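# Close a box end flap by tucking its tabs into slots

## Task

Swing the top flap of the box's upright end wall over and press both of its tabs all the way down into the floor slots. At the finish that end wall and both long side walls must stand upright, the corner flaps at that end must be tucked inward, and the box must rest on its base. None of this may depend on the robot holding it at the end.

## Robot and tools

Robot: two six-joint arms with parallel grippers, named left_arm and right_arm. The names are labels only, not image sides. In the shared scene frame the origin is on the table top midway between the arms, +x runs out over the table, +z is up, and left_arm sits on the +y side. The URDF root of left_arm is at (+0.042, +0.229, 0) m with quat_wxyz (+1.000, 0, 0, +0.014). The root of right_arm is at (+0.033, -0.370, 0) m with quat_wxyz (+1.000, 0, 0, -0.016).

Gripper: the fingers point along the gripper's +z axis and close along its y axis. end_effector_position is the point between the pads, roughly 1 cm short of the fingertips. A wrist camera is mounted on each hand and can collide with things.

execute_actions takes {"actions": [...]} holding zero or one item, plus an optional "pictures" boolean (pictures come by default).
- An empty list is a LOOK. It commands nothing and returns the current state.
- An ACT item is {"rows": [[...]], "steps": n}, with n from 1 to 15 (default 15). Each step lasts 1/30 s and uses one row. If there are fewer rows than steps, the last row is repeated.
- A WAIT item is {"steps": n}, with n up to 300. It sends no command and returns once that many steps have passed since the previous result. Your thinking time counts toward them.
- A refused call moves nothing.

Layout of a row: one flat list of exactly 14 numbers covering both arms, even if only one arm should move. The order is left_arm waist, shoulder, elbow, wrist pitch, wrist yaw, wrist roll, opening, then the same seven for right_arm.
- Joint values are absolute target angles in radians, in joint space, on the same scale as the Joint positions line. They are not offsets.
- Stated ranges per arm: waist -2.618 to 3.054, shoulder 0.000 to 3.142, elbow 0.000 to 3.142, wrist pitch -1.571 to 1.571, wrist yaw -1.571 to 1.571, wrist roll -2.094 to 2.094.
- A real joint end may differ from the stated one by up to 0.036 rad either way.
- A call is refused if a target is more than 0.036 rad beyond a stated end and also farther out than that joint's last reported angle.
- A target past the real end is clipped to that end, and the result may then say "joint sent to its limit". That line can refer to an earlier action that is still running. If the line is missing, that does not prove the joint has more travel.
- The opening is an absolute value from -1 (closed) to +1 (fully open).

Motion: each step, a joint's target is capped at a set lead over its measured angle. The caps are 0.202 rad for the waist, 0.258 for the shoulder, 0.238 for the elbow, 0.573 for wrist pitch, and 0.522 for wrist yaw and roll. If the targets would put a gripper more than 70 mm from where it is, all of that arm's targets are pulled back toward the measured angles. Far goals therefore need several calls.

Between calls the arms keep heading for the last row sent. They give up once everything has nearly stopped (slow or blocked motion counts as stopped) or once any step is HELD. After that, only a new action makes them travel further or press harder. Fingers that are still moving keep going.

Result lines:
- The state line reads `left_arm: …` | `right_arm: …`. For each gripper it gives end_effector_position in metres and end_effector_quat_wxyz, both in the scene frame. These readings grow less accurate at long reach.
- Joint positions gives each arm's joints (rad) followed by the finger-pad gap in metres, which is 0.094 when fully open.
- Joint velocities gives the matching rates (rad/s, m/s).
- grip_measured is the measured opening on the command scale, biased by up to about 1 mm for each gripper.
- "joint command not followed" means a clearance check changed or blocked joint targets on some steps. The rest of the row was still applied.
- HELD marks steps on which all or part of your row was not sent.
- MOTOR HOT appears from 75 °C.
- OVER-TEMPERATURE FAULT reports a stop. At 90 °C the arm halts for 10 s. At 100 °C the arm and its gripper go limp and the arm falls.

Gripping: away from ±1, the fingers are driven to the spot where grip_measured equals your command. To hold something, command below the current grip_measured: about 0.03 below grips firmly, and smaller margins grip more lightly. The pads can push roughly 50 to 62 N each, less on some grippers and less on parts thinner than about 2 mm. Pressure can spike at first contact.

Cameras: cam_head_left, cam_head_right, cam_high, cam_low, cam_left_wrist, cam_right_wrist, each 504x504, returned in that order. Calibration intrinsics and world-to-camera transforms are given and may be slightly off. Wrist camera poses follow their arm's joint readings.

Other tools:
- zoom_image {"camera": name, "region": [x0, y0, x1, y1]} enlarges part of that camera's latest image. Coordinates are pixels from the top-left corner, and the region can be at most 504x504.
- read_manual {"section": "licences"} only returns licence text.
Replying without any tool call also ends things.

The simulation runs on while you compose replies. Sporadic disturbances may tug a held part or nudge loose objects.

Avoid: knocking anything off the table; letting the arms collide or press on each other; drops, slips, slams, and forceful shoves; holding loads so long that motors overheat. The box has to stay correct after release.

Each tool is called after "Emit:" as name(argument=value, ...), one argument or row to a line, values as JSON.

## Session

Emit:
execute_actions(
  actions=[],
)

Scene clock: 0.00 s of 4500.00 s.
left_arm: end_effector_position=(+0.4282, +0.2471, +0.3928) grip_measured=-0.383 end_effector_quat_wxyz=(+0.692, -0.010, +0.722, +0.021) | right_arm: end_effector_position=(+0.4152, -0.3826, +0.4002) grip_measured=-0.390 end_effector_quat_wxyz=(+0.701, +0.010, +0.713, -0.019)
Joint positions: left_arm=[ 0.016  1.064  1.039 -0.016 -0.     0.017  0.029] | right_arm=[ 0.001  1.047  1.036 -0.007  0.011 -0.013  0.029]
Joint velocities: left_arm=[-0.007  0.007  0.007 -0.066  0.051 -0.007 -0.002] | right_arm=[-0.007 -0.012 -0.012  0.007 -0.007  0.007  0.001]
Motor temperatures (°C, as the motors report them): left_arm=[19 22 20 22 19 21] | right_arm=[20 21 20 18 20 20]

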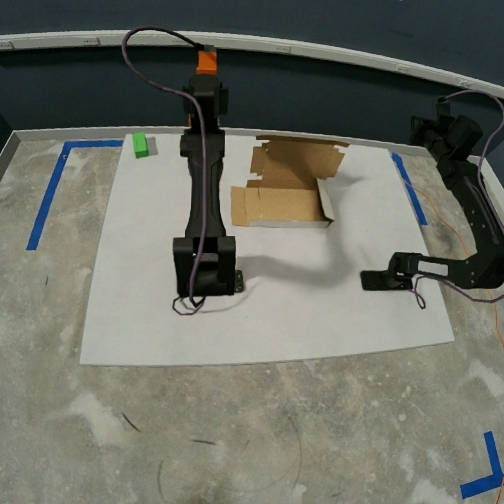

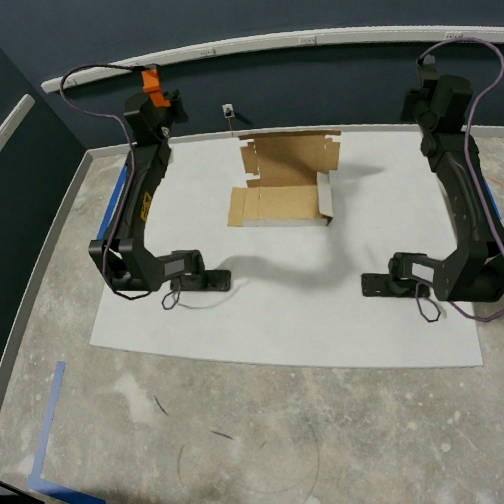

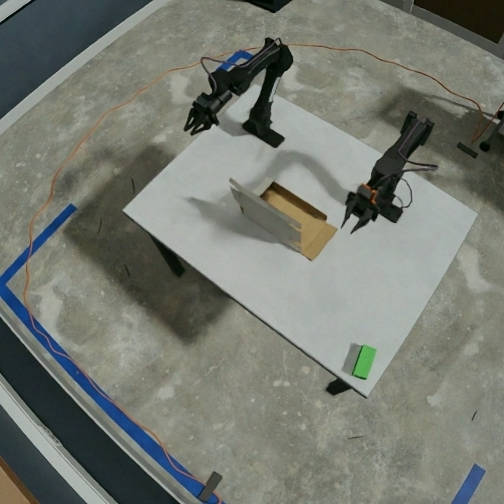

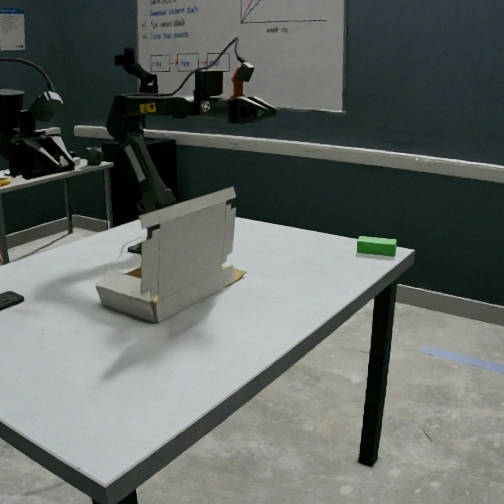

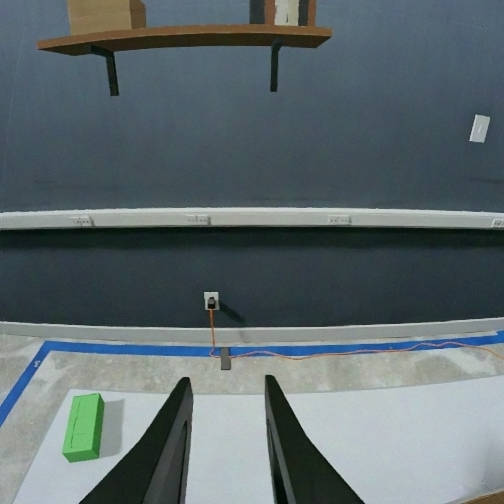

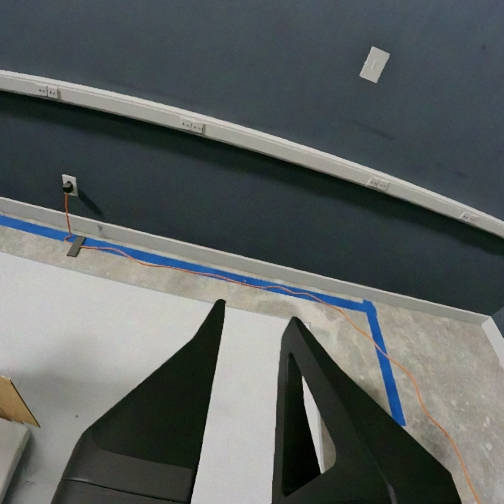

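Emit:
zoom_image(
  camera="cam_head_right",
  region=[200, 110, 370, 250],
)

Emit:
zoom_image(
  camera="cam_low",
  region=[70, 170, 270, 340],
)

Emit:
zoom_image(
  camera="cam_high",
  region=[200, 150, 360, 280],
)

Emit:
zoom_image(
  camera="cam_head_left",
  region=[200, 110, 370, 250],
)

Region (200, 110, 370, 250) of cam_head_right's 504x504 image, scaled by 2.965, with more detail than that image has; it fills the top 415 rows of this view, and the rest is white.

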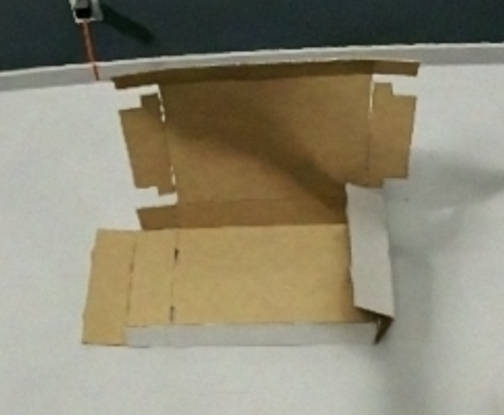

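Region (70, 170, 270, 340) of cam_low's 504x504 image, scaled by 2.520, with more detail than that image has; it fills the top 428 rows of this view, and the rest is white.

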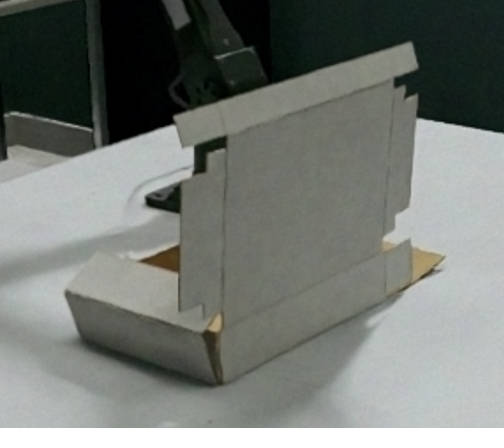

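Region (200, 150, 360, 280) of cam_high's 504x504 image, scaled by 3.150, with more detail than that image has; it fills the top 410 rows of this view, and the rest is white.

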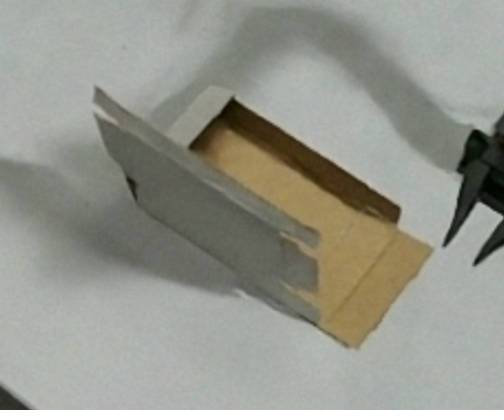

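Region (200, 110, 370, 250) of cam_head_left's 504x504 image, scaled by 2.965, with more detail than that image has; it fills the top 415 rows of this view, and the rest is white.

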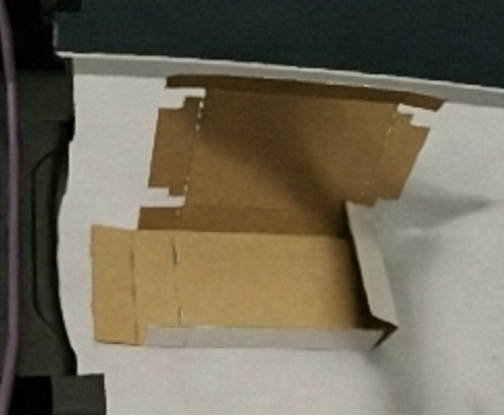

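Emit:
execute_actions(
  actions=[
    {"rows":[[0.016,1.064,1.039,-0.016,0,0.017,-0.38,0.589,1.875,1.546,-1.242,0,0.557,0.3]]},
  ],
  pictures=false,
)

Emit:
execute_actions(
  actions=[
    {"steps":45},
  ],
)

Scene clock: 42.23 s of 4500.00 s.
left_arm: end_effector_position=(+0.4282, +0.2471, +0.3935) grip_measured=-0.382 end_effector_quat_wxyz=(+0.693, -0.010, +0.721, +0.021) | right_arm: end_effector_position=(+0.4146, -0.1626, +0.1623) grip_measured=+0.298 end_effector_quat_wxyz=(+0.223, -0.018, +0.968, +0.111)
Joint positions: left_arm=[ 0.016  1.064  1.039 -0.014 -0.     0.017  0.029] | right_arm=[ 0.531  1.73   1.492 -0.83   0.01   0.46   0.061]
Joint velocities: left_arm=[ 0.012 -0.007  0.007  0.022  0.037  0.037  0.   ] | right_arm=[ 0.559  1.36   0.222 -1.78  -0.066  0.388  0.001]
Motor temperatures (°C, as the motors report them): left_arm=[19 23 23 29 19 21] | right_arm=[20 22 24 25 20 20]
Steps of this call (steps 1 to 90: nothing new was sent; then 38.73 s passed at rest; steps 91 to 105: all 15 steps of this action). Readings (joint positions):
91: left_arm=[0.016 1.064 1.039 -0.016 -0.000 0.017] | right_arm=[0.019 1.063 1.061 -0.059 0.021 0.036]
92: left_arm=[0.016 1.064 1.039 -0.016 -0.000 0.017] | right_arm=[0.057 1.100 1.113 -0.133 0.024 0.102]
94: left_arm=[0.016 1.064 1.039 -0.015 -0.000 0.017] | right_arm=[0.150 1.202 1.219 -0.261 0.022 0.211]
98: left_arm=[0.016 1.064 1.039 -0.014 -0.000 0.017] | right_arm=[0.327 1.426 1.403 -0.510 0.018 0.351]
105: the state above

Scene clock: 43.73 s of 4500.00 s.
left_arm: end_effector_position=(+0.4282, +0.2471, +0.3935) grip_measured=-0.382 end_effector_quat_wxyz=(+0.693, -0.010, +0.721, +0.021) | right_arm: end_effector_position=(+0.3204, -0.1878, +0.0807) grip_measured=+0.298 end_effector_quat_wxyz=(-0.026, -0.005, +1.000, -0.016)
Joint positions: left_arm=[ 0.016  1.064  1.039 -0.014 -0.     0.017  0.029] | right_arm=[ 0.594  1.903  1.505 -1.234 -0.001  0.551  0.061]
Joint velocities: left_arm=[ 0.002 -0.002 -0.007 -0.081  0.022 -0.007 -0.001] | right_arm=[ 0.017  0.007 -0.017 -0.007  0.037 -0.007 -0.   ]
Motor temperatures (°C, as the motors report them): left_arm=[19 23 23 29 19 21] | right_arm=[20 22 24 25 20 20]
Steps of this call (steps 1 to 30: the robot went on to your last target; steps 31 to 45: nothing new was sent). Readings (joint positions):
1: left_arm=[0.016 1.064 1.039 -0.014 -0.000 0.017] | right_arm=[0.550 1.778 1.500 -0.894 0.008 0.476]
2: left_arm=[0.016 1.064 1.039 -0.014 -0.000 0.017] | right_arm=[0.567 1.825 1.505 -0.958 0.006 0.491]
4: left_arm=[0.016 1.064 1.039 -0.014 -0.000 0.017] | right_arm=[0.589 1.896 1.505 -1.061 0.001 0.512]
8: left_arm=[0.016 1.064 1.039 -0.014 -0.000 0.017] | right_arm=[0.594 1.920 1.505 -1.169 -0.001 0.535]
45: the state above
All arms were judged still, so your last target was given up. Only a new action makes them travel on or press farther. Fingers that are still opening or closing keep moving.
camera_calibration (this result's frames):
cam_left_wrist: T_world_to_cam=[[-0.00988737, -0.999896, -0.0104624, 0.247738], [-0.513773, 0.0140561, -0.857811, 0.609261], [0.857869, -0.0031062, -0.513859, -0.0621429], [0, 0, 0, 1]] pos_world=[0.368782, 0.238956, 0.49329]
cam_right_wrist: T_world_to_cam=[[0.293303, -0.955913, -0.0142497, -0.2692], [-0.766, -0.243898, 0.594776, 0.188841], [-0.572029, -0.163535, -0.803765, 0.32789], [0, 0, 0, 1]] pos_world=[0.411172, -0.157652, 0.147392]

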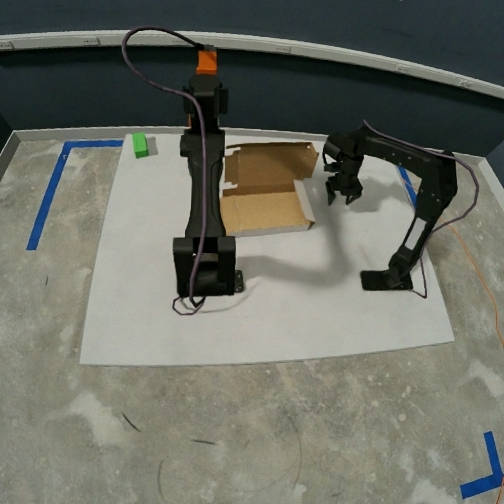

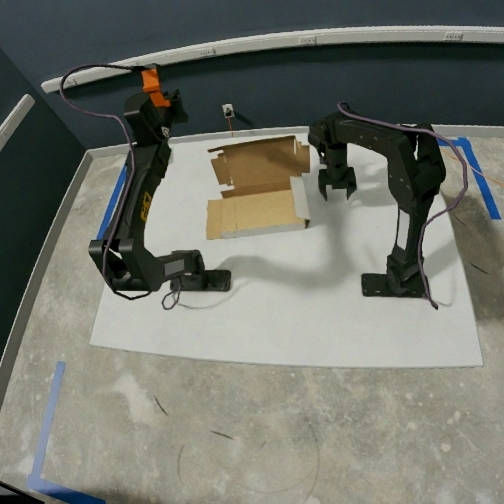

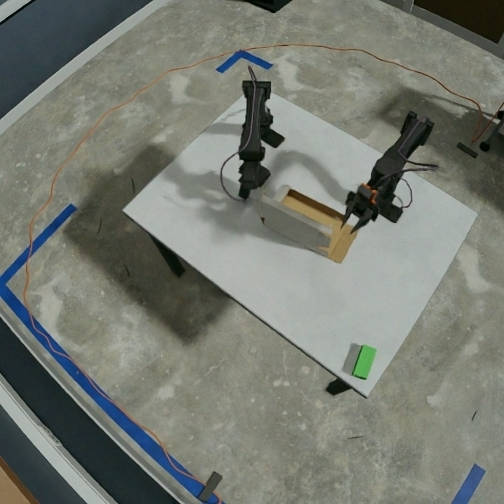

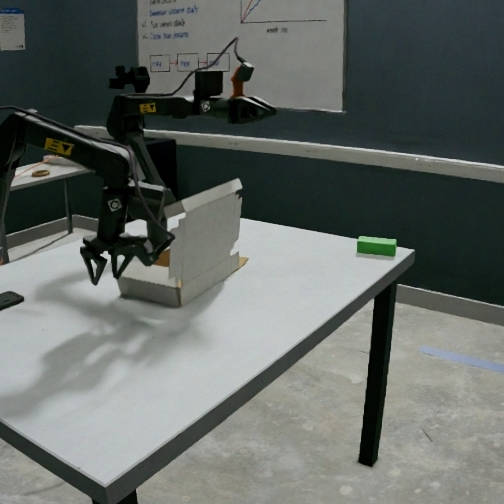

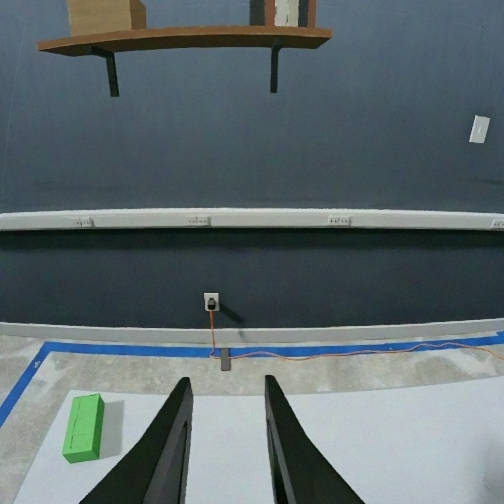

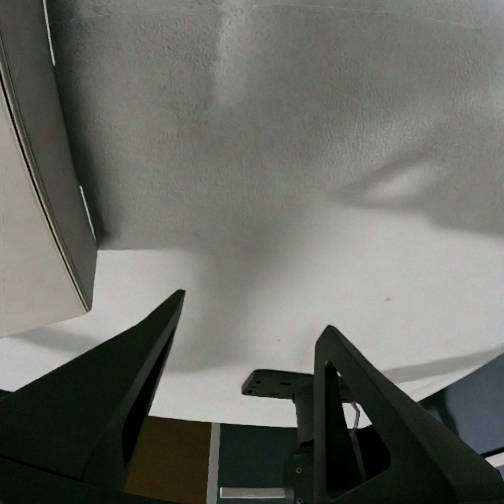

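Emit:
zoom_image(
  camera="cam_head_right",
  region=[200, 110, 370, 250],
)

Region (200, 110, 370, 250) of cam_head_right's 504x504 image, scaled by 2.965, with more detail than that image has; it fills the top 415 rows of this view, and the rest is white.

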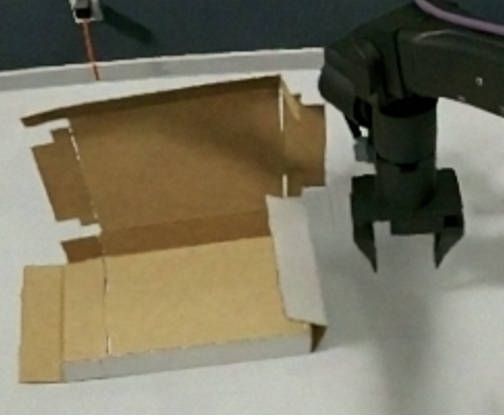

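Emit:
execute_actions(
  actions=[
    {"rows":[[0.016,1.064,1.039,-0.016,0,0.017,-0.38,0.589,1.763,1.466,-1.074,0,0.70,0.3]]},
  ],
  pictures=false,
)

Emit:
execute_actions(
  actions=[
    {"rows":[[0.016,1.064,1.039,-0.016,0,0.017,-0.38,0.855,1.763,1.466,-1.074,0,0.70,0.3]]},
  ],
  pictures=false,
)

Emit:
execute_actions(
  actions=[
    {"steps":20},
  ],
)

Scene clock: 78.30 s of 4500.00 s.
left_arm: end_effector_position=(+0.4282, +0.2471, +0.3935) grip_measured=-0.382 end_effector_quat_wxyz=(+0.693, -0.010, +0.721, +0.021) | right_arm: end_effector_position=(+0.3451, -0.1723, +0.1175) grip_measured=+0.298 end_effector_quat_wxyz=(+0.072, +0.063, +0.994, +0.053)
Joint positions: left_arm=[ 0.016  1.064  1.039 -0.014 -0.     0.017  0.029] | right_arm=[ 0.594  1.773  1.473 -1.091 -0.001  0.689  0.061]
Joint velocities: left_arm=[-0.002  0.007 -0.002 -0.037  0.081  0.007 -0.001] | right_arm=[-0.007 -0.012 -0.012 -0.007 -0.007  0.037 -0.   ]
Motor temperatures (°C, as the motors report them): left_arm=[19 23 23 32 19 21] | right_arm=[20 26 25 21 20 20]
Steps of this call (steps 1 to 90: nothing new was sent; then 31.07 s passed at rest; steps 91 to 105: all 15 steps of this action). Readings (joint positions):
91: left_arm=[0.016 1.064 1.039 -0.014 -0.000 0.017] | right_arm=[0.594 1.892 1.497 -1.215 -0.001 0.571]
92: left_arm=[0.016 1.064 1.039 -0.014 -0.000 0.017] | right_arm=[0.594 1.872 1.481 -1.185 -0.001 0.596]
94: left_arm=[0.016 1.064 1.039 -0.014 -0.000 0.017] | right_arm=[0.594 1.828 1.473 -1.152 -0.001 0.632]
98: left_arm=[0.016 1.064 1.039 -0.014 -0.000 0.017] | right_arm=[0.594 1.775 1.473 -1.111 -0.001 0.669]
105: the state above

Scene clock: 78.80 s of 4500.00 s.
left_arm: end_effector_position=(+0.4282, +0.2471, +0.3935) grip_measured=-0.382 end_effector_quat_wxyz=(+0.693, -0.010, +0.721, +0.021) | right_arm: end_effector_position=(+0.2843, -0.0940, +0.1182) grip_measured=+0.298 end_effector_quat_wxyz=(+0.067, -0.065, +0.993, +0.070)
Joint positions: left_arm=[ 0.016  1.064  1.039 -0.014 -0.     0.017  0.029] | right_arm=[ 0.857  1.773  1.473 -1.075 -0.009  0.695  0.061]
Joint velocities: left_arm=[-0.017  0.002 -0.007  0.022 -0.007 -0.007 -0.   ] | right_arm=[-0.002  0.007 -0.002 -0.081 -0.081 -0.037  0.001]
Motor temperatures (°C, as the motors report them): left_arm=[19 23 23 32 19 21] | right_arm=[20 26 25 21 20 20]
Steps of this call (steps 1 to 15: all 15 steps of this action). Readings (joint positions):
1: left_arm=[0.016 1.064 1.039 -0.014 -0.000 0.017] | right_arm=[0.612 1.773 1.473 -1.090 0.009 0.692]
2: left_arm=[0.016 1.064 1.039 -0.014 -0.000 0.017] | right_arm=[0.650 1.773 1.473 -1.088 0.019 0.694]
4: left_arm=[0.016 1.064 1.039 -0.014 -0.000 0.017] | right_arm=[0.769 1.773 1.473 -1.081 0.016 0.695]
8: left_arm=[0.016 1.064 1.039 -0.014 -0.000 0.017] | right_arm=[0.887 1.773 1.473 -1.075 -0.013 0.695]
15: the state above

Scene clock: 79.47 s of 4500.00 s.
left_arm: end_effector_position=(+0.4282, +0.2471, +0.3935) grip_measured=-0.382 end_effector_quat_wxyz=(+0.693, -0.010, +0.721, +0.021) | right_arm: end_effector_position=(+0.2843, -0.0940, +0.1182) grip_measured=+0.298 end_effector_quat_wxyz=(+0.067, -0.065, +0.993, +0.070)
Joint positions: left_arm=[ 0.016  1.064  1.039 -0.014 -0.     0.017  0.029] | right_arm=[ 0.857  1.773  1.473 -1.075 -0.009  0.695  0.061]
Joint velocities: left_arm=[ 0.002  0.012 -0.007 -0.095 -0.051 -0.037 -0.001] | right_arm=[-0.007  0.002 -0.007  0.007  0.037  0.037 -0.001]
Motor temperatures (°C, as the motors report them): left_arm=[19 23 23 33 19 21] | right_arm=[20 26 25 21 20 20]
Steps of this call (steps 1 to 15: the robot went on to your last target; steps 16 to 20: nothing new was sent). Readings (joint positions):
1: left_arm=[0.016 1.064 1.039 -0.014 -0.000 0.017] | right_arm=[0.857 1.773 1.473 -1.075 -0.009 0.695]
2: left_arm=[0.016 1.064 1.039 -0.014 -0.000 0.017] | right_arm=[0.857 1.773 1.473 -1.075 -0.009 0.695]
4: left_arm=[0.016 1.064 1.039 -0.014 -0.000 0.017] | right_arm=[0.857 1.773 1.473 -1.075 -0.009 0.695]
8: left_arm=[0.016 1.064 1.039 -0.014 -0.000 0.017] | right_arm=[0.857 1.773 1.473 -1.075 -0.009 0.695]
20: the state above
All arms were judged still, so your last target was given up. Only a new action makes them travel on or press farther. Fingers that are still opening or closing keep moving.
camera_calibration (this result's frames):
cam_left_wrist: T_world_to_cam=[[-0.00988737, -0.999896, -0.0104624, 0.247738], [-0.513773, 0.0140561, -0.857811, 0.609261], [0.857869, -0.0031062, -0.513859, -0.0621429], [0, 0, 0, 1]] pos_world=[0.368782, 0.238956, 0.49329]
cam_right_wrist: T_world_to_cam=[[0.415953, -0.90226, -0.113627, -0.18654], [-0.817167, -0.425668, 0.388644, 0.183598], [-0.399025, -0.0688049, -0.914355, 0.32553], [0, 0, 0, 1]] pos_world=[0.357517, -0.0677579, 0.2051]

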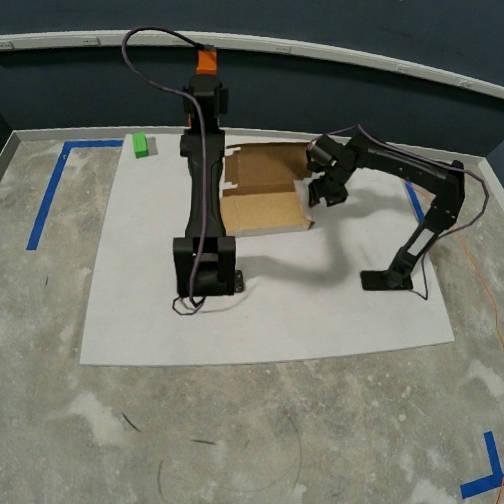

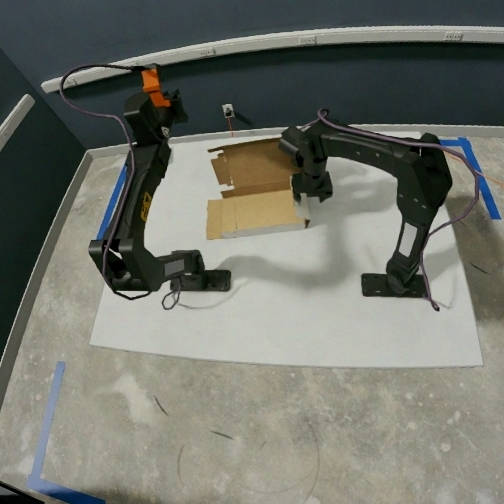

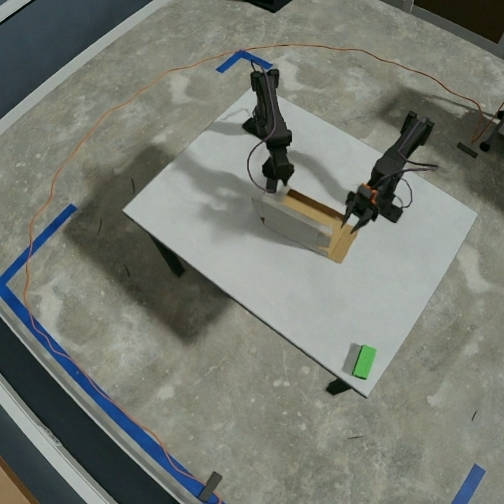

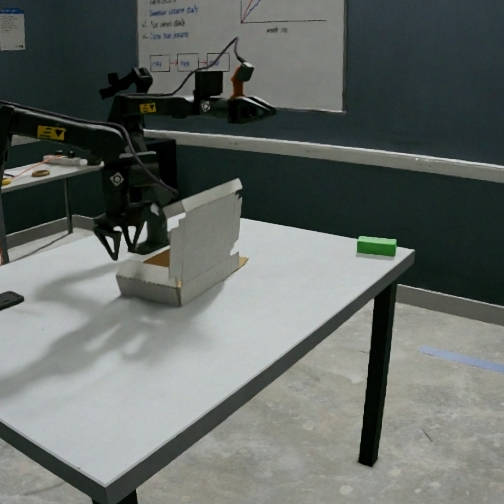

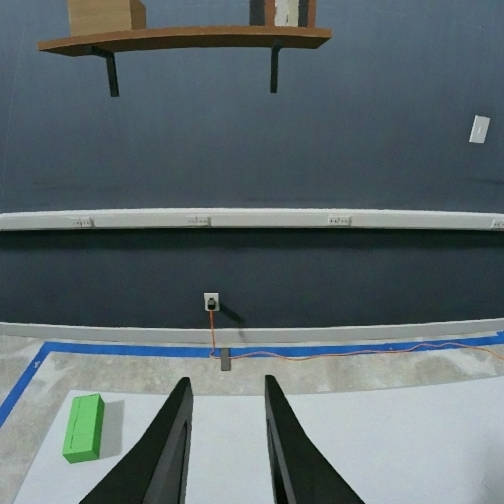

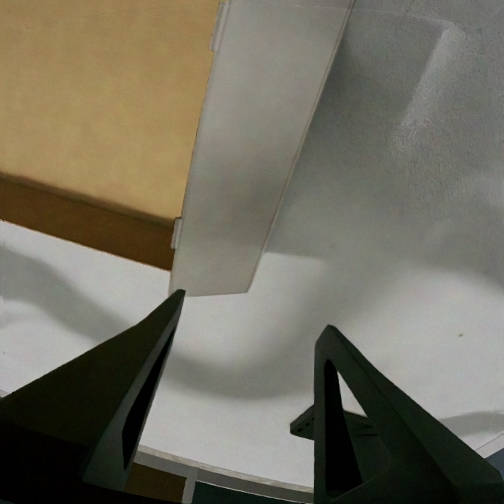

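Emit:
execute_actions(
  actions=[
    {"rows":[[0.016,1.064,1.039,-0.016,0,0.017,-0.38,0.845,1.763,1.39,-0.99,0,0.69,0.3],[0.016,1.064,1.039,-0.016,0,0.017,-0.38,0.845,1.763,1.39,-0.99,0,0.69,0.3],[0.016,1.064,1.039,-0.016,0,0.017,-0.38,0.845,1.763,1.39,-0.99,0,0.69,0.3],[0.016,1.064,1.039,-0.016,0,0.017,-0.38,0.845,1.763,1.33,-0.93,0,0.69,0.3],[0.016,1.064,1.039,-0.016,0,0.017,-0.38,0.845,1.763,1.33,-0.93,0,0.69,0.3],[0.016,1.064,1.039,-0.016,0,0.017,-0.38,0.845,1.763,1.33,-0.93,0,0.69,0.3],[0.016,1.064,1.039,-0.016,0,0.017,-0.38,0.845,1.765,1.278,-0.876,0,0.69,0.3]]},
  ],
  pictures=false,
)

Emit:
execute_actions(
  actions=[
    {"steps":15},
  ],
)

Scene clock: 93.07 s of 4500.00 s.
left_arm: end_effector_position=(+0.4282, +0.2471, +0.3935) grip_measured=-0.382 end_effector_quat_wxyz=(+0.693, -0.010, +0.721, +0.021) | right_arm: end_effector_position=(+0.2791, -0.1035, +0.0731) grip_measured=+0.298 end_effector_quat_wxyz=(+0.063, -0.062, +0.994, +0.065)
Joint positions: left_arm=[ 0.016  1.064  1.039 -0.014 -0.     0.017  0.029] | right_arm=[ 0.85   1.772  1.292 -0.91  -0.009  0.695  0.061]
Joint velocities: left_arm=[-0.002 -0.007 -0.017 -0.022 -0.037  0.022  0.   ] | right_arm=[-0.007  0.007 -0.012  0.139  0.066 -0.037  0.   ]
Motor temperatures (°C, as the motors report them): left_arm=[19 23 23 33 19 21] | right_arm=[20 26 23 21 20 20]
Steps of this call (steps 1 to 90: nothing new was sent; then 10.10 s passed at rest; steps 91 to 105: all 15 steps of this action). Readings (joint positions):
91: left_arm=[0.016 1.064 1.039 -0.014 -0.000 0.017] | right_arm=[0.857 1.772 1.463 -1.063 -0.009 0.695]
92: left_arm=[0.016 1.064 1.039 -0.014 -0.000 0.017] | right_arm=[0.856 1.770 1.446 -1.045 -0.009 0.695]
94: left_arm=[0.016 1.064 1.039 -0.014 -0.000 0.017] | right_arm=[0.853 1.770 1.407 -1.018 -0.009 0.695]
98: left_arm=[0.016 1.064 1.039 -0.014 -0.000 0.017] | right_arm=[0.851 1.771 1.320 -0.958 -0.009 0.695]
105: the state above

Scene clock: 93.57 s of 4500.00 s.
left_arm: end_effector_position=(+0.4282, +0.2471, +0.3935) grip_measured=-0.382 end_effector_quat_wxyz=(+0.693, -0.010, +0.721, +0.021) | right_arm: end_effector_position=(+0.2821, -0.1003, +0.0739) grip_measured=+0.298 end_effector_quat_wxyz=(+0.069, -0.062, +0.993, +0.071)
Joint positions: left_arm=[ 0.016  1.064  1.039 -0.014 -0.     0.017  0.029] | right_arm=[ 0.85   1.772  1.292 -0.893 -0.009  0.695  0.061]
Joint velocities: left_arm=[ 0.002 -0.007 -0.012 -0.037  0.007 -0.007  0.   ] | right_arm=[ 0.002  0.007 -0.007  0.051  0.007 -0.066 -0.   ]
Motor temperatures (°C, as the motors report them): left_arm=[19 23 23 33 19 21] | right_arm=[20 26 23 21 20 20]
Steps of this call (steps 1 to 15: the robot went on to your last target). Readings (joint positions):
1: left_arm=[0.016 1.064 1.039 -0.014 -0.000 0.017] | right_arm=[0.850 1.772 1.292 -0.905 -0.009 0.695]
2: left_arm=[0.016 1.064 1.039 -0.014 -0.000 0.017] | right_arm=[0.850 1.772 1.292 -0.902 -0.009 0.695]
4: left_arm=[0.016 1.064 1.039 -0.014 -0.000 0.017] | right_arm=[0.850 1.772 1.292 -0.898 -0.009 0.695]
8: left_arm=[0.016 1.064 1.039 -0.014 -0.000 0.017] | right_arm=[0.850 1.772 1.292 -0.894 -0.009 0.695]
15: the state above
camera_calibration (this result's frames):
cam_left_wrist: T_world_to_cam=[[-0.00988737, -0.999896, -0.0104624, 0.247738], [-0.513773, 0.0140561, -0.857811, 0.609261], [0.857869, -0.0031062, -0.513859, -0.0621429], [0, 0, 0, 1]] pos_world=[0.368782, 0.238956, 0.49329]
cam_right_wrist: T_world_to_cam=[[0.410009, -0.904836, -0.114736, -0.194801], [-0.821217, -0.420965, 0.385217, 0.198127], [-0.396858, -0.0637192, -0.915666, 0.283673], [0, 0, 0, 1]] pos_world=[0.355153, -0.0747833, 0.161077]

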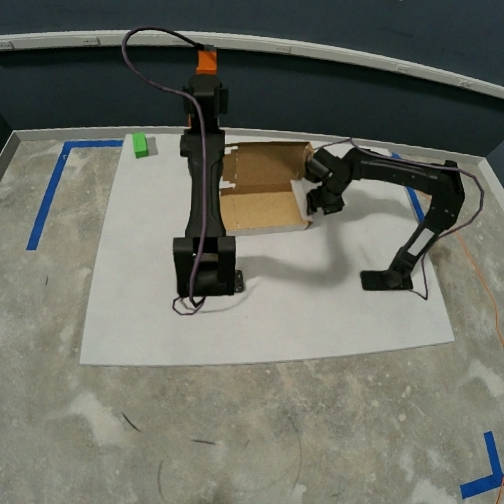

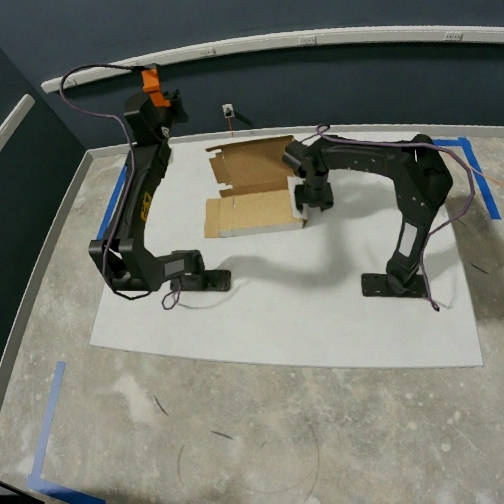

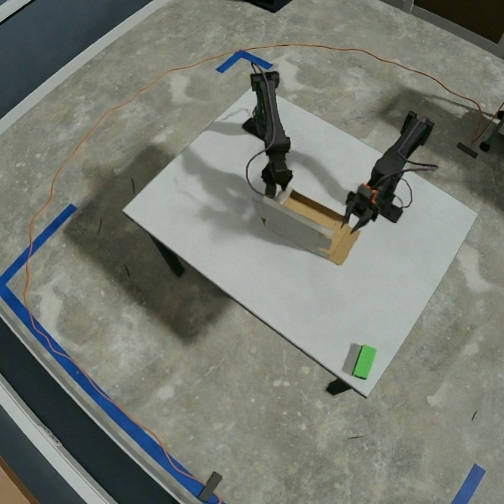

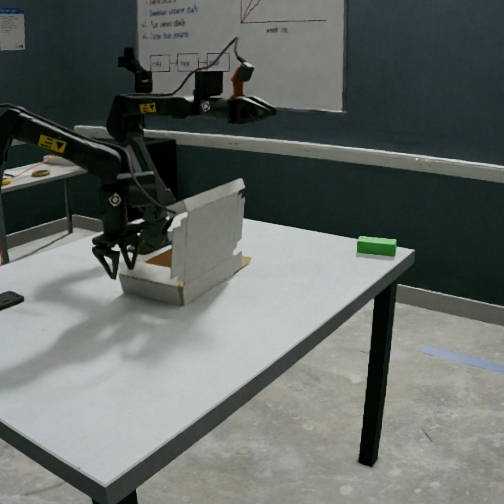

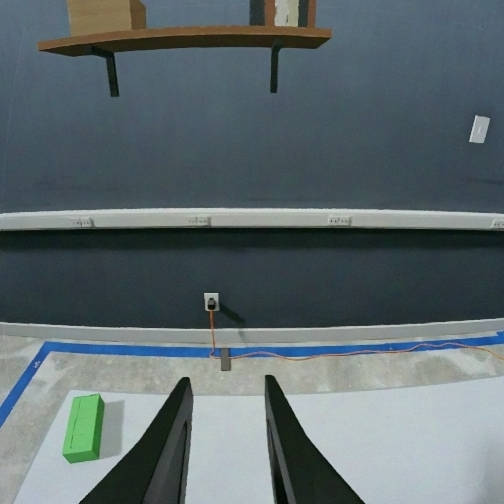

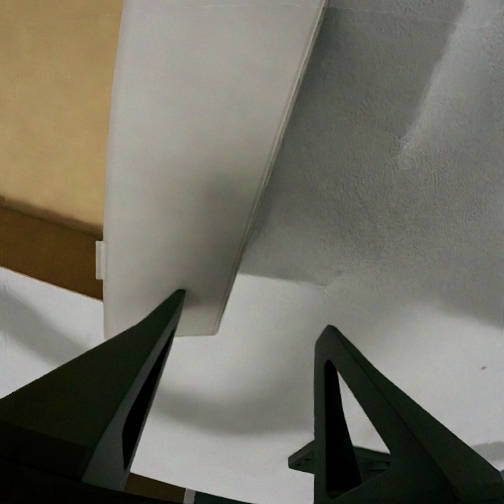

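Emit:
execute_actions(
  actions=[
    {"rows":[[0.016,1.064,1.039,-0.016,0,0.017,-0.38,0.855,1.765,1.33,-0.93,0,0.70,0.3],[0.016,1.064,1.039,-0.016,0,0.017,-0.38,0.855,1.79,1.38,-0.94,0,0.70,0.3],[0.016,1.064,1.039,-0.016,0,0.017,-0.38,0.855,1.82,1.41,-0.94,0,0.70,0.3],[0.016,1.064,1.039,-0.016,0,0.017,-0.38,0.855,1.845,1.425,-0.937,0,0.70,0.3]]},
  ],
  pictures=false,
)

Emit:
execute_actions(
  actions=[
    {"steps":15},
  ],
)

Scene clock: 105.60 s of 4500.00 s.
left_arm: end_effector_position=(+0.4282, +0.2471, +0.3935) grip_measured=-0.382 end_effector_quat_wxyz=(+0.693, -0.010, +0.721, +0.021) | right_arm: end_effector_position=(+0.2950, -0.0866, +0.0784) grip_measured=+0.298 end_effector_quat_wxyz=(+0.069, -0.062, +0.993, +0.071)
Joint positions: left_arm=[ 0.016  1.064  1.039 -0.014 -0.     0.017  0.029] | right_arm=[ 0.85   1.838  1.394 -0.928 -0.008  0.695  0.061]
Joint velocities: left_arm=[-0.002 -0.002 -0.002 -0.066  0.037 -0.007 -0.002] | right_arm=[ 0.017 -0.002 -0.027 -0.022 -0.037  0.022  0.   ]
Motor temperatures (°C, as the motors report them): left_arm=[19 23 24 34 19 21] | right_arm=[20 26 23 21 20 20]
Steps of this call (steps 1 to 15: the robot went on to your last target; steps 16 to 90: nothing new was sent; then 8.53 s passed at rest; steps 91 to 105: all 15 steps of this action). Readings (joint positions):
91: left_arm=[0.016 1.064 1.039 -0.014 -0.000 0.017] | right_arm=[0.850 1.772 1.292 -0.895 -0.009 0.695]
92: left_arm=[0.016 1.064 1.039 -0.014 -0.000 0.017] | right_arm=[0.850 1.775 1.300 -0.907 -0.009 0.695]
94: left_arm=[0.016 1.064 1.039 -0.014 -0.000 0.017] | right_arm=[0.850 1.798 1.344 -0.932 -0.009 0.695]
98: left_arm=[0.016 1.064 1.039 -0.014 -0.000 0.017] | right_arm=[0.850 1.836 1.394 -0.925 -0.009 0.695]
105: the state above

Scene clock: 106.10 s of 4500.00 s.
left_arm: end_effector_position=(+0.4282, +0.2471, +0.3935) grip_measured=-0.382 end_effector_quat_wxyz=(+0.693, -0.010, +0.721, +0.021) | right_arm: end_effector_position=(+0.2949, -0.0867, +0.0784) grip_measured=+0.298 end_effector_quat_wxyz=(+0.069, -0.062, +0.993, +0.071)
Joint positions: left_arm=[ 0.016  1.064  1.039 -0.014 -0.     0.017  0.029] | right_arm=[ 0.85   1.838  1.394 -0.928 -0.008  0.695  0.061]
Joint velocities: left_arm=[-0.002  0.007  0.007 -0.125 -0.051  0.007  0.001] | right_arm=[-0.032 -0.007 -0.022 -0.022 -0.037 -0.022  0.001]
Motor temperatures (°C, as the motors report them): left_arm=[19 23 24 34 19 21] | right_arm=[20 26 23 21 20 20]
Steps of this call (steps 1 to 15: the robot went on to your last target). Readings (joint positions):
1: left_arm=[0.016 1.064 1.039 -0.014 -0.000 0.017] | right_arm=[0.850 1.838 1.394 -0.928 -0.008 0.695]
2: left_arm=[0.016 1.064 1.039 -0.014 -0.000 0.017] | right_arm=[0.850 1.838 1.394 -0.928 -0.008 0.695]
4: left_arm=[0.016 1.064 1.039 -0.014 -0.000 0.017] | right_arm=[0.850 1.838 1.394 -0.928 -0.008 0.695]
8: left_arm=[0.016 1.064 1.039 -0.014 -0.000 0.017] | right_arm=[0.850 1.838 1.394 -0.928 -0.008 0.695]
15: the state above
All arms were judged still, so your last target was given up. Only a new action makes them travel on or press farther. Fingers that are still opening or closing keep moving.
camera_calibration (this result's frames):
cam_left_wrist: T_world_to_cam=[[-0.00988737, -0.999896, -0.0104624, 0.247738], [-0.513773, 0.0140561, -0.857811, 0.609261], [0.857869, -0.0031062, -0.513859, -0.0621429], [0, 0, 0, 1]] pos_world=[0.368782, 0.238956, 0.49329]
cam_right_wrist: T_world_to_cam=[[0.409567, -0.905108, -0.11417, -0.187147], [-0.821288, -0.420301, 0.385789, 0.212786], [-0.397166, -0.06424, -0.915496, 0.293752], [0, 0, 0, 1]] pos_world=[0.368076, -0.0610829, 0.165471]

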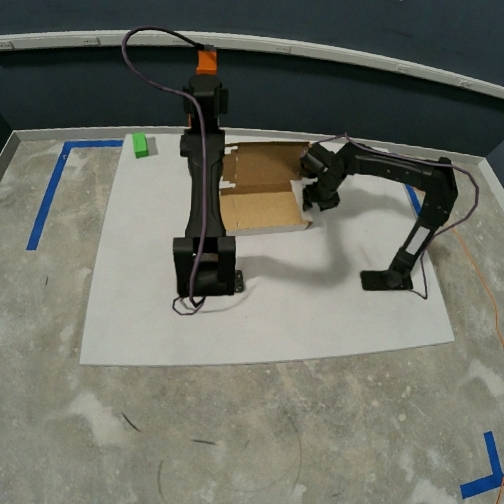

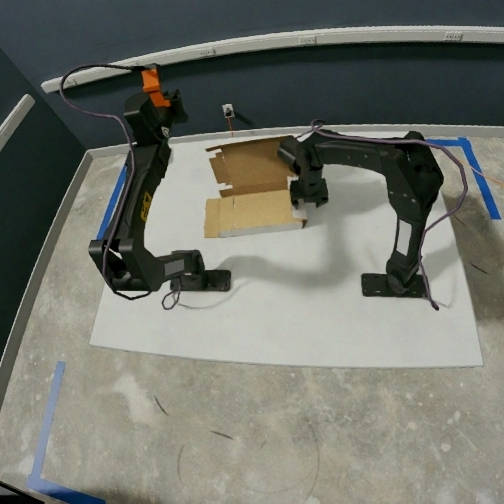

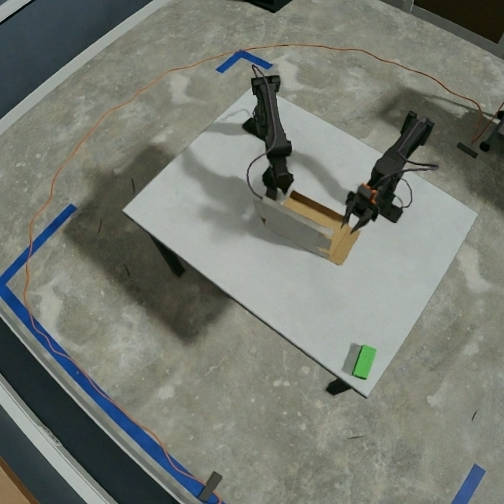

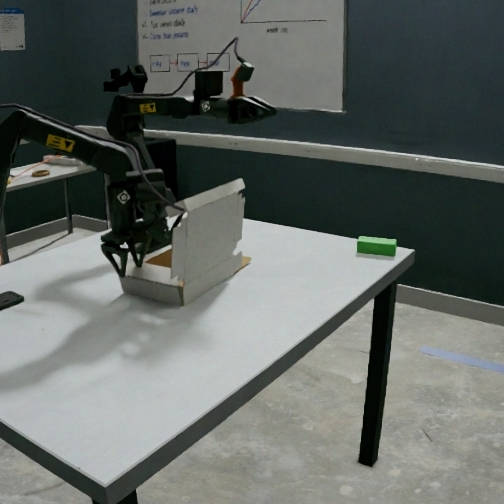

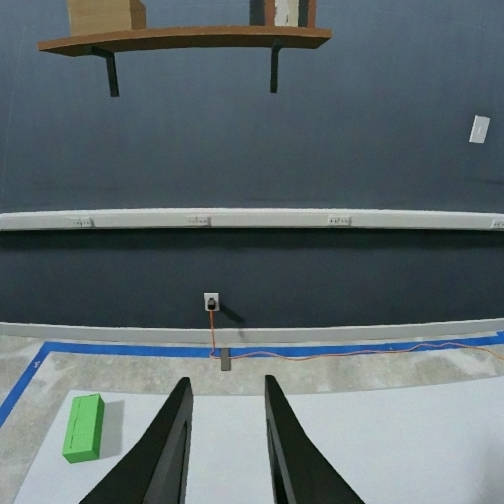

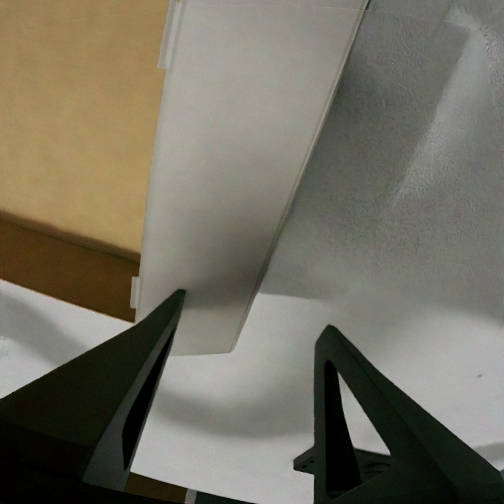

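Emit:
execute_actions(
  actions=[
    {"rows":[[0.016,1.064,1.039,-0.016,0,0.017,-0.38,0.86,1.85,1.36,-0.89,0,0.70,0.3],[0.016,1.064,1.039,-0.016,0,0.017,-0.38,0.86,1.85,1.36,-0.89,0,0.70,0.3],[0.016,1.064,1.039,-0.016,0,0.017,-0.38,0.86,1.85,1.36,-0.89,0,0.70,0.3],[0.016,1.064,1.039,-0.016,0,0.017,-0.38,0.86,1.865,1.32,-0.83,0,0.70,0.3],[0.016,1.064,1.039,-0.016,0,0.017,-0.38,0.86,1.865,1.32,-0.83,0,0.70,0.3],[0.016,1.064,1.039,-0.016,0,0.017,-0.38,0.86,1.865,1.32,-0.83,0,0.70,0.3],[0.016,1.064,1.039,-0.016,0,0.017,-0.38,0.86,1.885,1.265,-0.75,0,0.70,0.3]]},
  ],
  pictures=false,
)

Emit:
execute_actions(
  actions=[
    {"steps":20},
  ],
)

Emit:
zoom_image(
  camera="cam_head_left",
  region=[210, 120, 380, 250],
)

Scene clock: 124.07 s of 4500.00 s.
left_arm: end_effector_position=(+0.4282, +0.2471, +0.3935) grip_measured=-0.382 end_effector_quat_wxyz=(+0.693, -0.010, +0.721, +0.021) | right_arm: end_effector_position=(+0.2962, -0.0799, +0.0529) grip_measured=+0.298 end_effector_quat_wxyz=(+0.079, -0.064, +0.991, +0.088)
Joint positions: left_arm=[ 0.016  1.064  1.039 -0.014 -0.     0.017  0.029] | right_arm=[ 0.855  1.852  1.298 -0.78  -0.018  0.696  0.061]
Joint velocities: left_arm=[ 0.007 -0.007  0.002 -0.081  0.007 -0.051 -0.001] | right_arm=[-0.007 -0.002 -0.042  0.066 -0.037 -0.037 -0.   ]
Motor temperatures (°C, as the motors report them): left_arm=[19 23 24 35 19 21] | right_arm=[20 26 24 21 20 20]
Steps of this call (steps 1 to 90: nothing new was sent; then 14.47 s passed at rest; steps 91 to 105: all 15 steps of this action). Readings (joint positions):
91: left_arm=[0.016 1.064 1.039 -0.014 -0.000 0.017] | right_arm=[0.850 1.838 1.392 -0.925 -0.008 0.695]
92: left_arm=[0.016 1.064 1.039 -0.014 -0.000 0.017] | right_arm=[0.851 1.838 1.389 -0.921 -0.008 0.695]
94: left_arm=[0.016 1.064 1.039 -0.014 -0.000 0.017] | right_arm=[0.851 1.838 1.378 -0.905 -0.008 0.695]
98: left_arm=[0.016 1.064 1.039 -0.014 -0.000 0.017] | right_arm=[0.854 1.845 1.324 -0.832 -0.009 0.695]
105: the state above

Scene clock: 124.73 s of 4500.00 s.
left_arm: end_effector_position=(+0.4282, +0.2471, +0.3935) grip_measured=-0.382 end_effector_quat_wxyz=(+0.693, -0.010, +0.721, +0.021) | right_arm: end_effector_position=(+0.2968, -0.0790, +0.0528) grip_measured=+0.298 end_effector_quat_wxyz=(+0.081, -0.064, +0.991, +0.090)
Joint positions: left_arm=[ 0.016  1.064  1.039 -0.014 -0.     0.017  0.029] | right_arm=[ 0.855  1.852  1.297 -0.774 -0.019  0.696  0.061]
Joint velocities: left_arm=[-0.002 -0.012  0.017 -0.007  0.037 -0.037 -0.   ] | right_arm=[-0.027  0.002 -0.007 -0.051 -0.095 -0.066  0.001]
Motor temperatures (°C, as the motors report them): left_arm=[19 23 24 35 19 21] | right_arm=[20 26 24 21 20 20]
Steps of this call (steps 1 to 15: the robot went on to your last target; steps 16 to 20: nothing new was sent). Readings (joint positions):
1: left_arm=[0.016 1.064 1.039 -0.014 -0.000 0.017] | right_arm=[0.855 1.852 1.298 -0.777 -0.018 0.696]
2: left_arm=[0.016 1.064 1.039 -0.014 -0.000 0.017] | right_arm=[0.855 1.852 1.297 -0.775 -0.018 0.696]
4: left_arm=[0.016 1.064 1.039 -0.014 -0.000 0.017] | right_arm=[0.855 1.852 1.297 -0.775 -0.019 0.696]
8: left_arm=[0.016 1.064 1.039 -0.014 -0.000 0.017] | right_arm=[0.855 1.852 1.297 -0.774 -0.019 0.696]
20: the state above
All arms were judged still, so your last target was given up. Only a new action makes them travel on or press farther. Fingers that are still opening or closing keep moving.
camera_calibration (this result's frames):
cam_left_wrist: T_world_to_cam=[[-0.00988737, -0.999896, -0.0104624, 0.247738], [-0.513773, 0.0140561, -0.857811, 0.609261], [0.857869, -0.0031062, -0.513859, -0.0621429], [0, 0, 0, 1]] pos_world=[0.368782, 0.238956, 0.49329]
cam_right_wrist: T_world_to_cam=[[0.41825, -0.897432, -0.140298, -0.184517], [-0.826534, -0.440075, 0.350963, 0.229219], [-0.376707, -0.0308287, -0.925819, 0.268694], [0, 0, 0, 1]] pos_world=[0.367851, -0.0564343, 0.142428]

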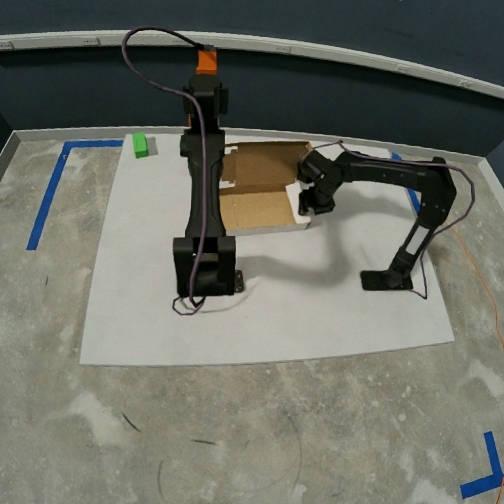

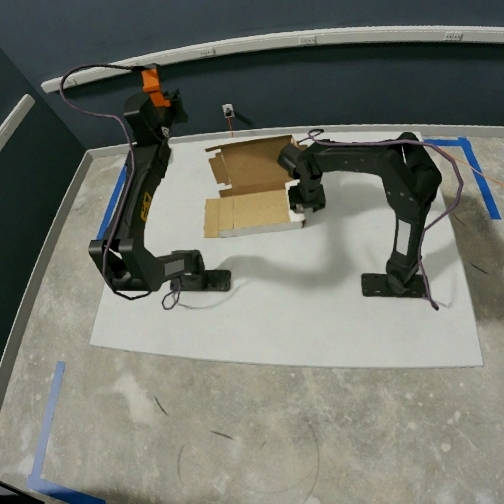

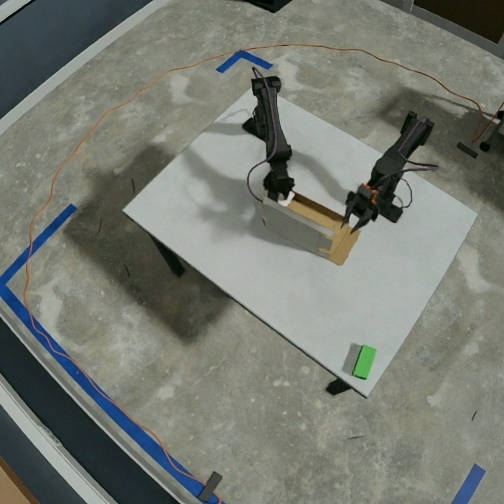

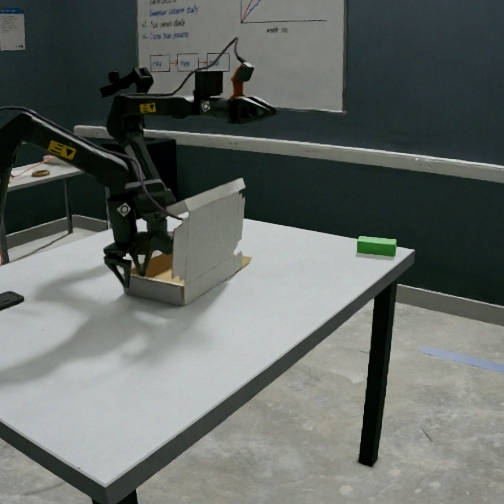

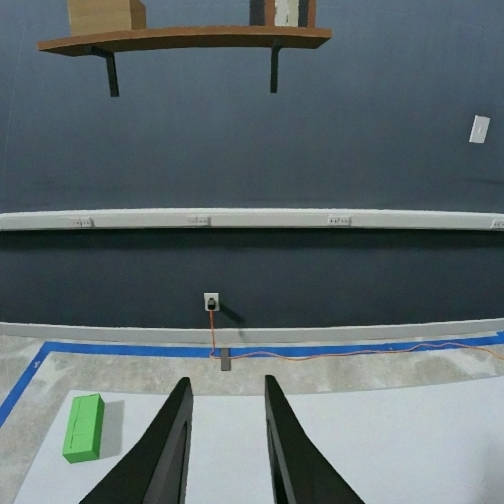

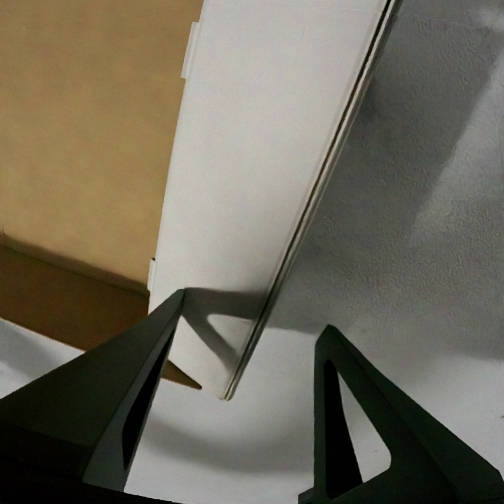

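Region (210, 120, 380, 250) of cam_head_left's 504x504 image, scaled by 2.965, with more detail than that image has; it fills the top 385 rows of this view, and the rest is white.

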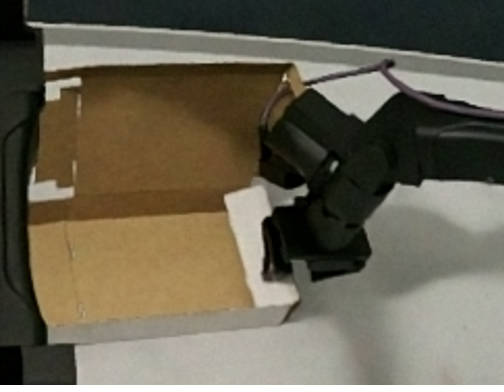

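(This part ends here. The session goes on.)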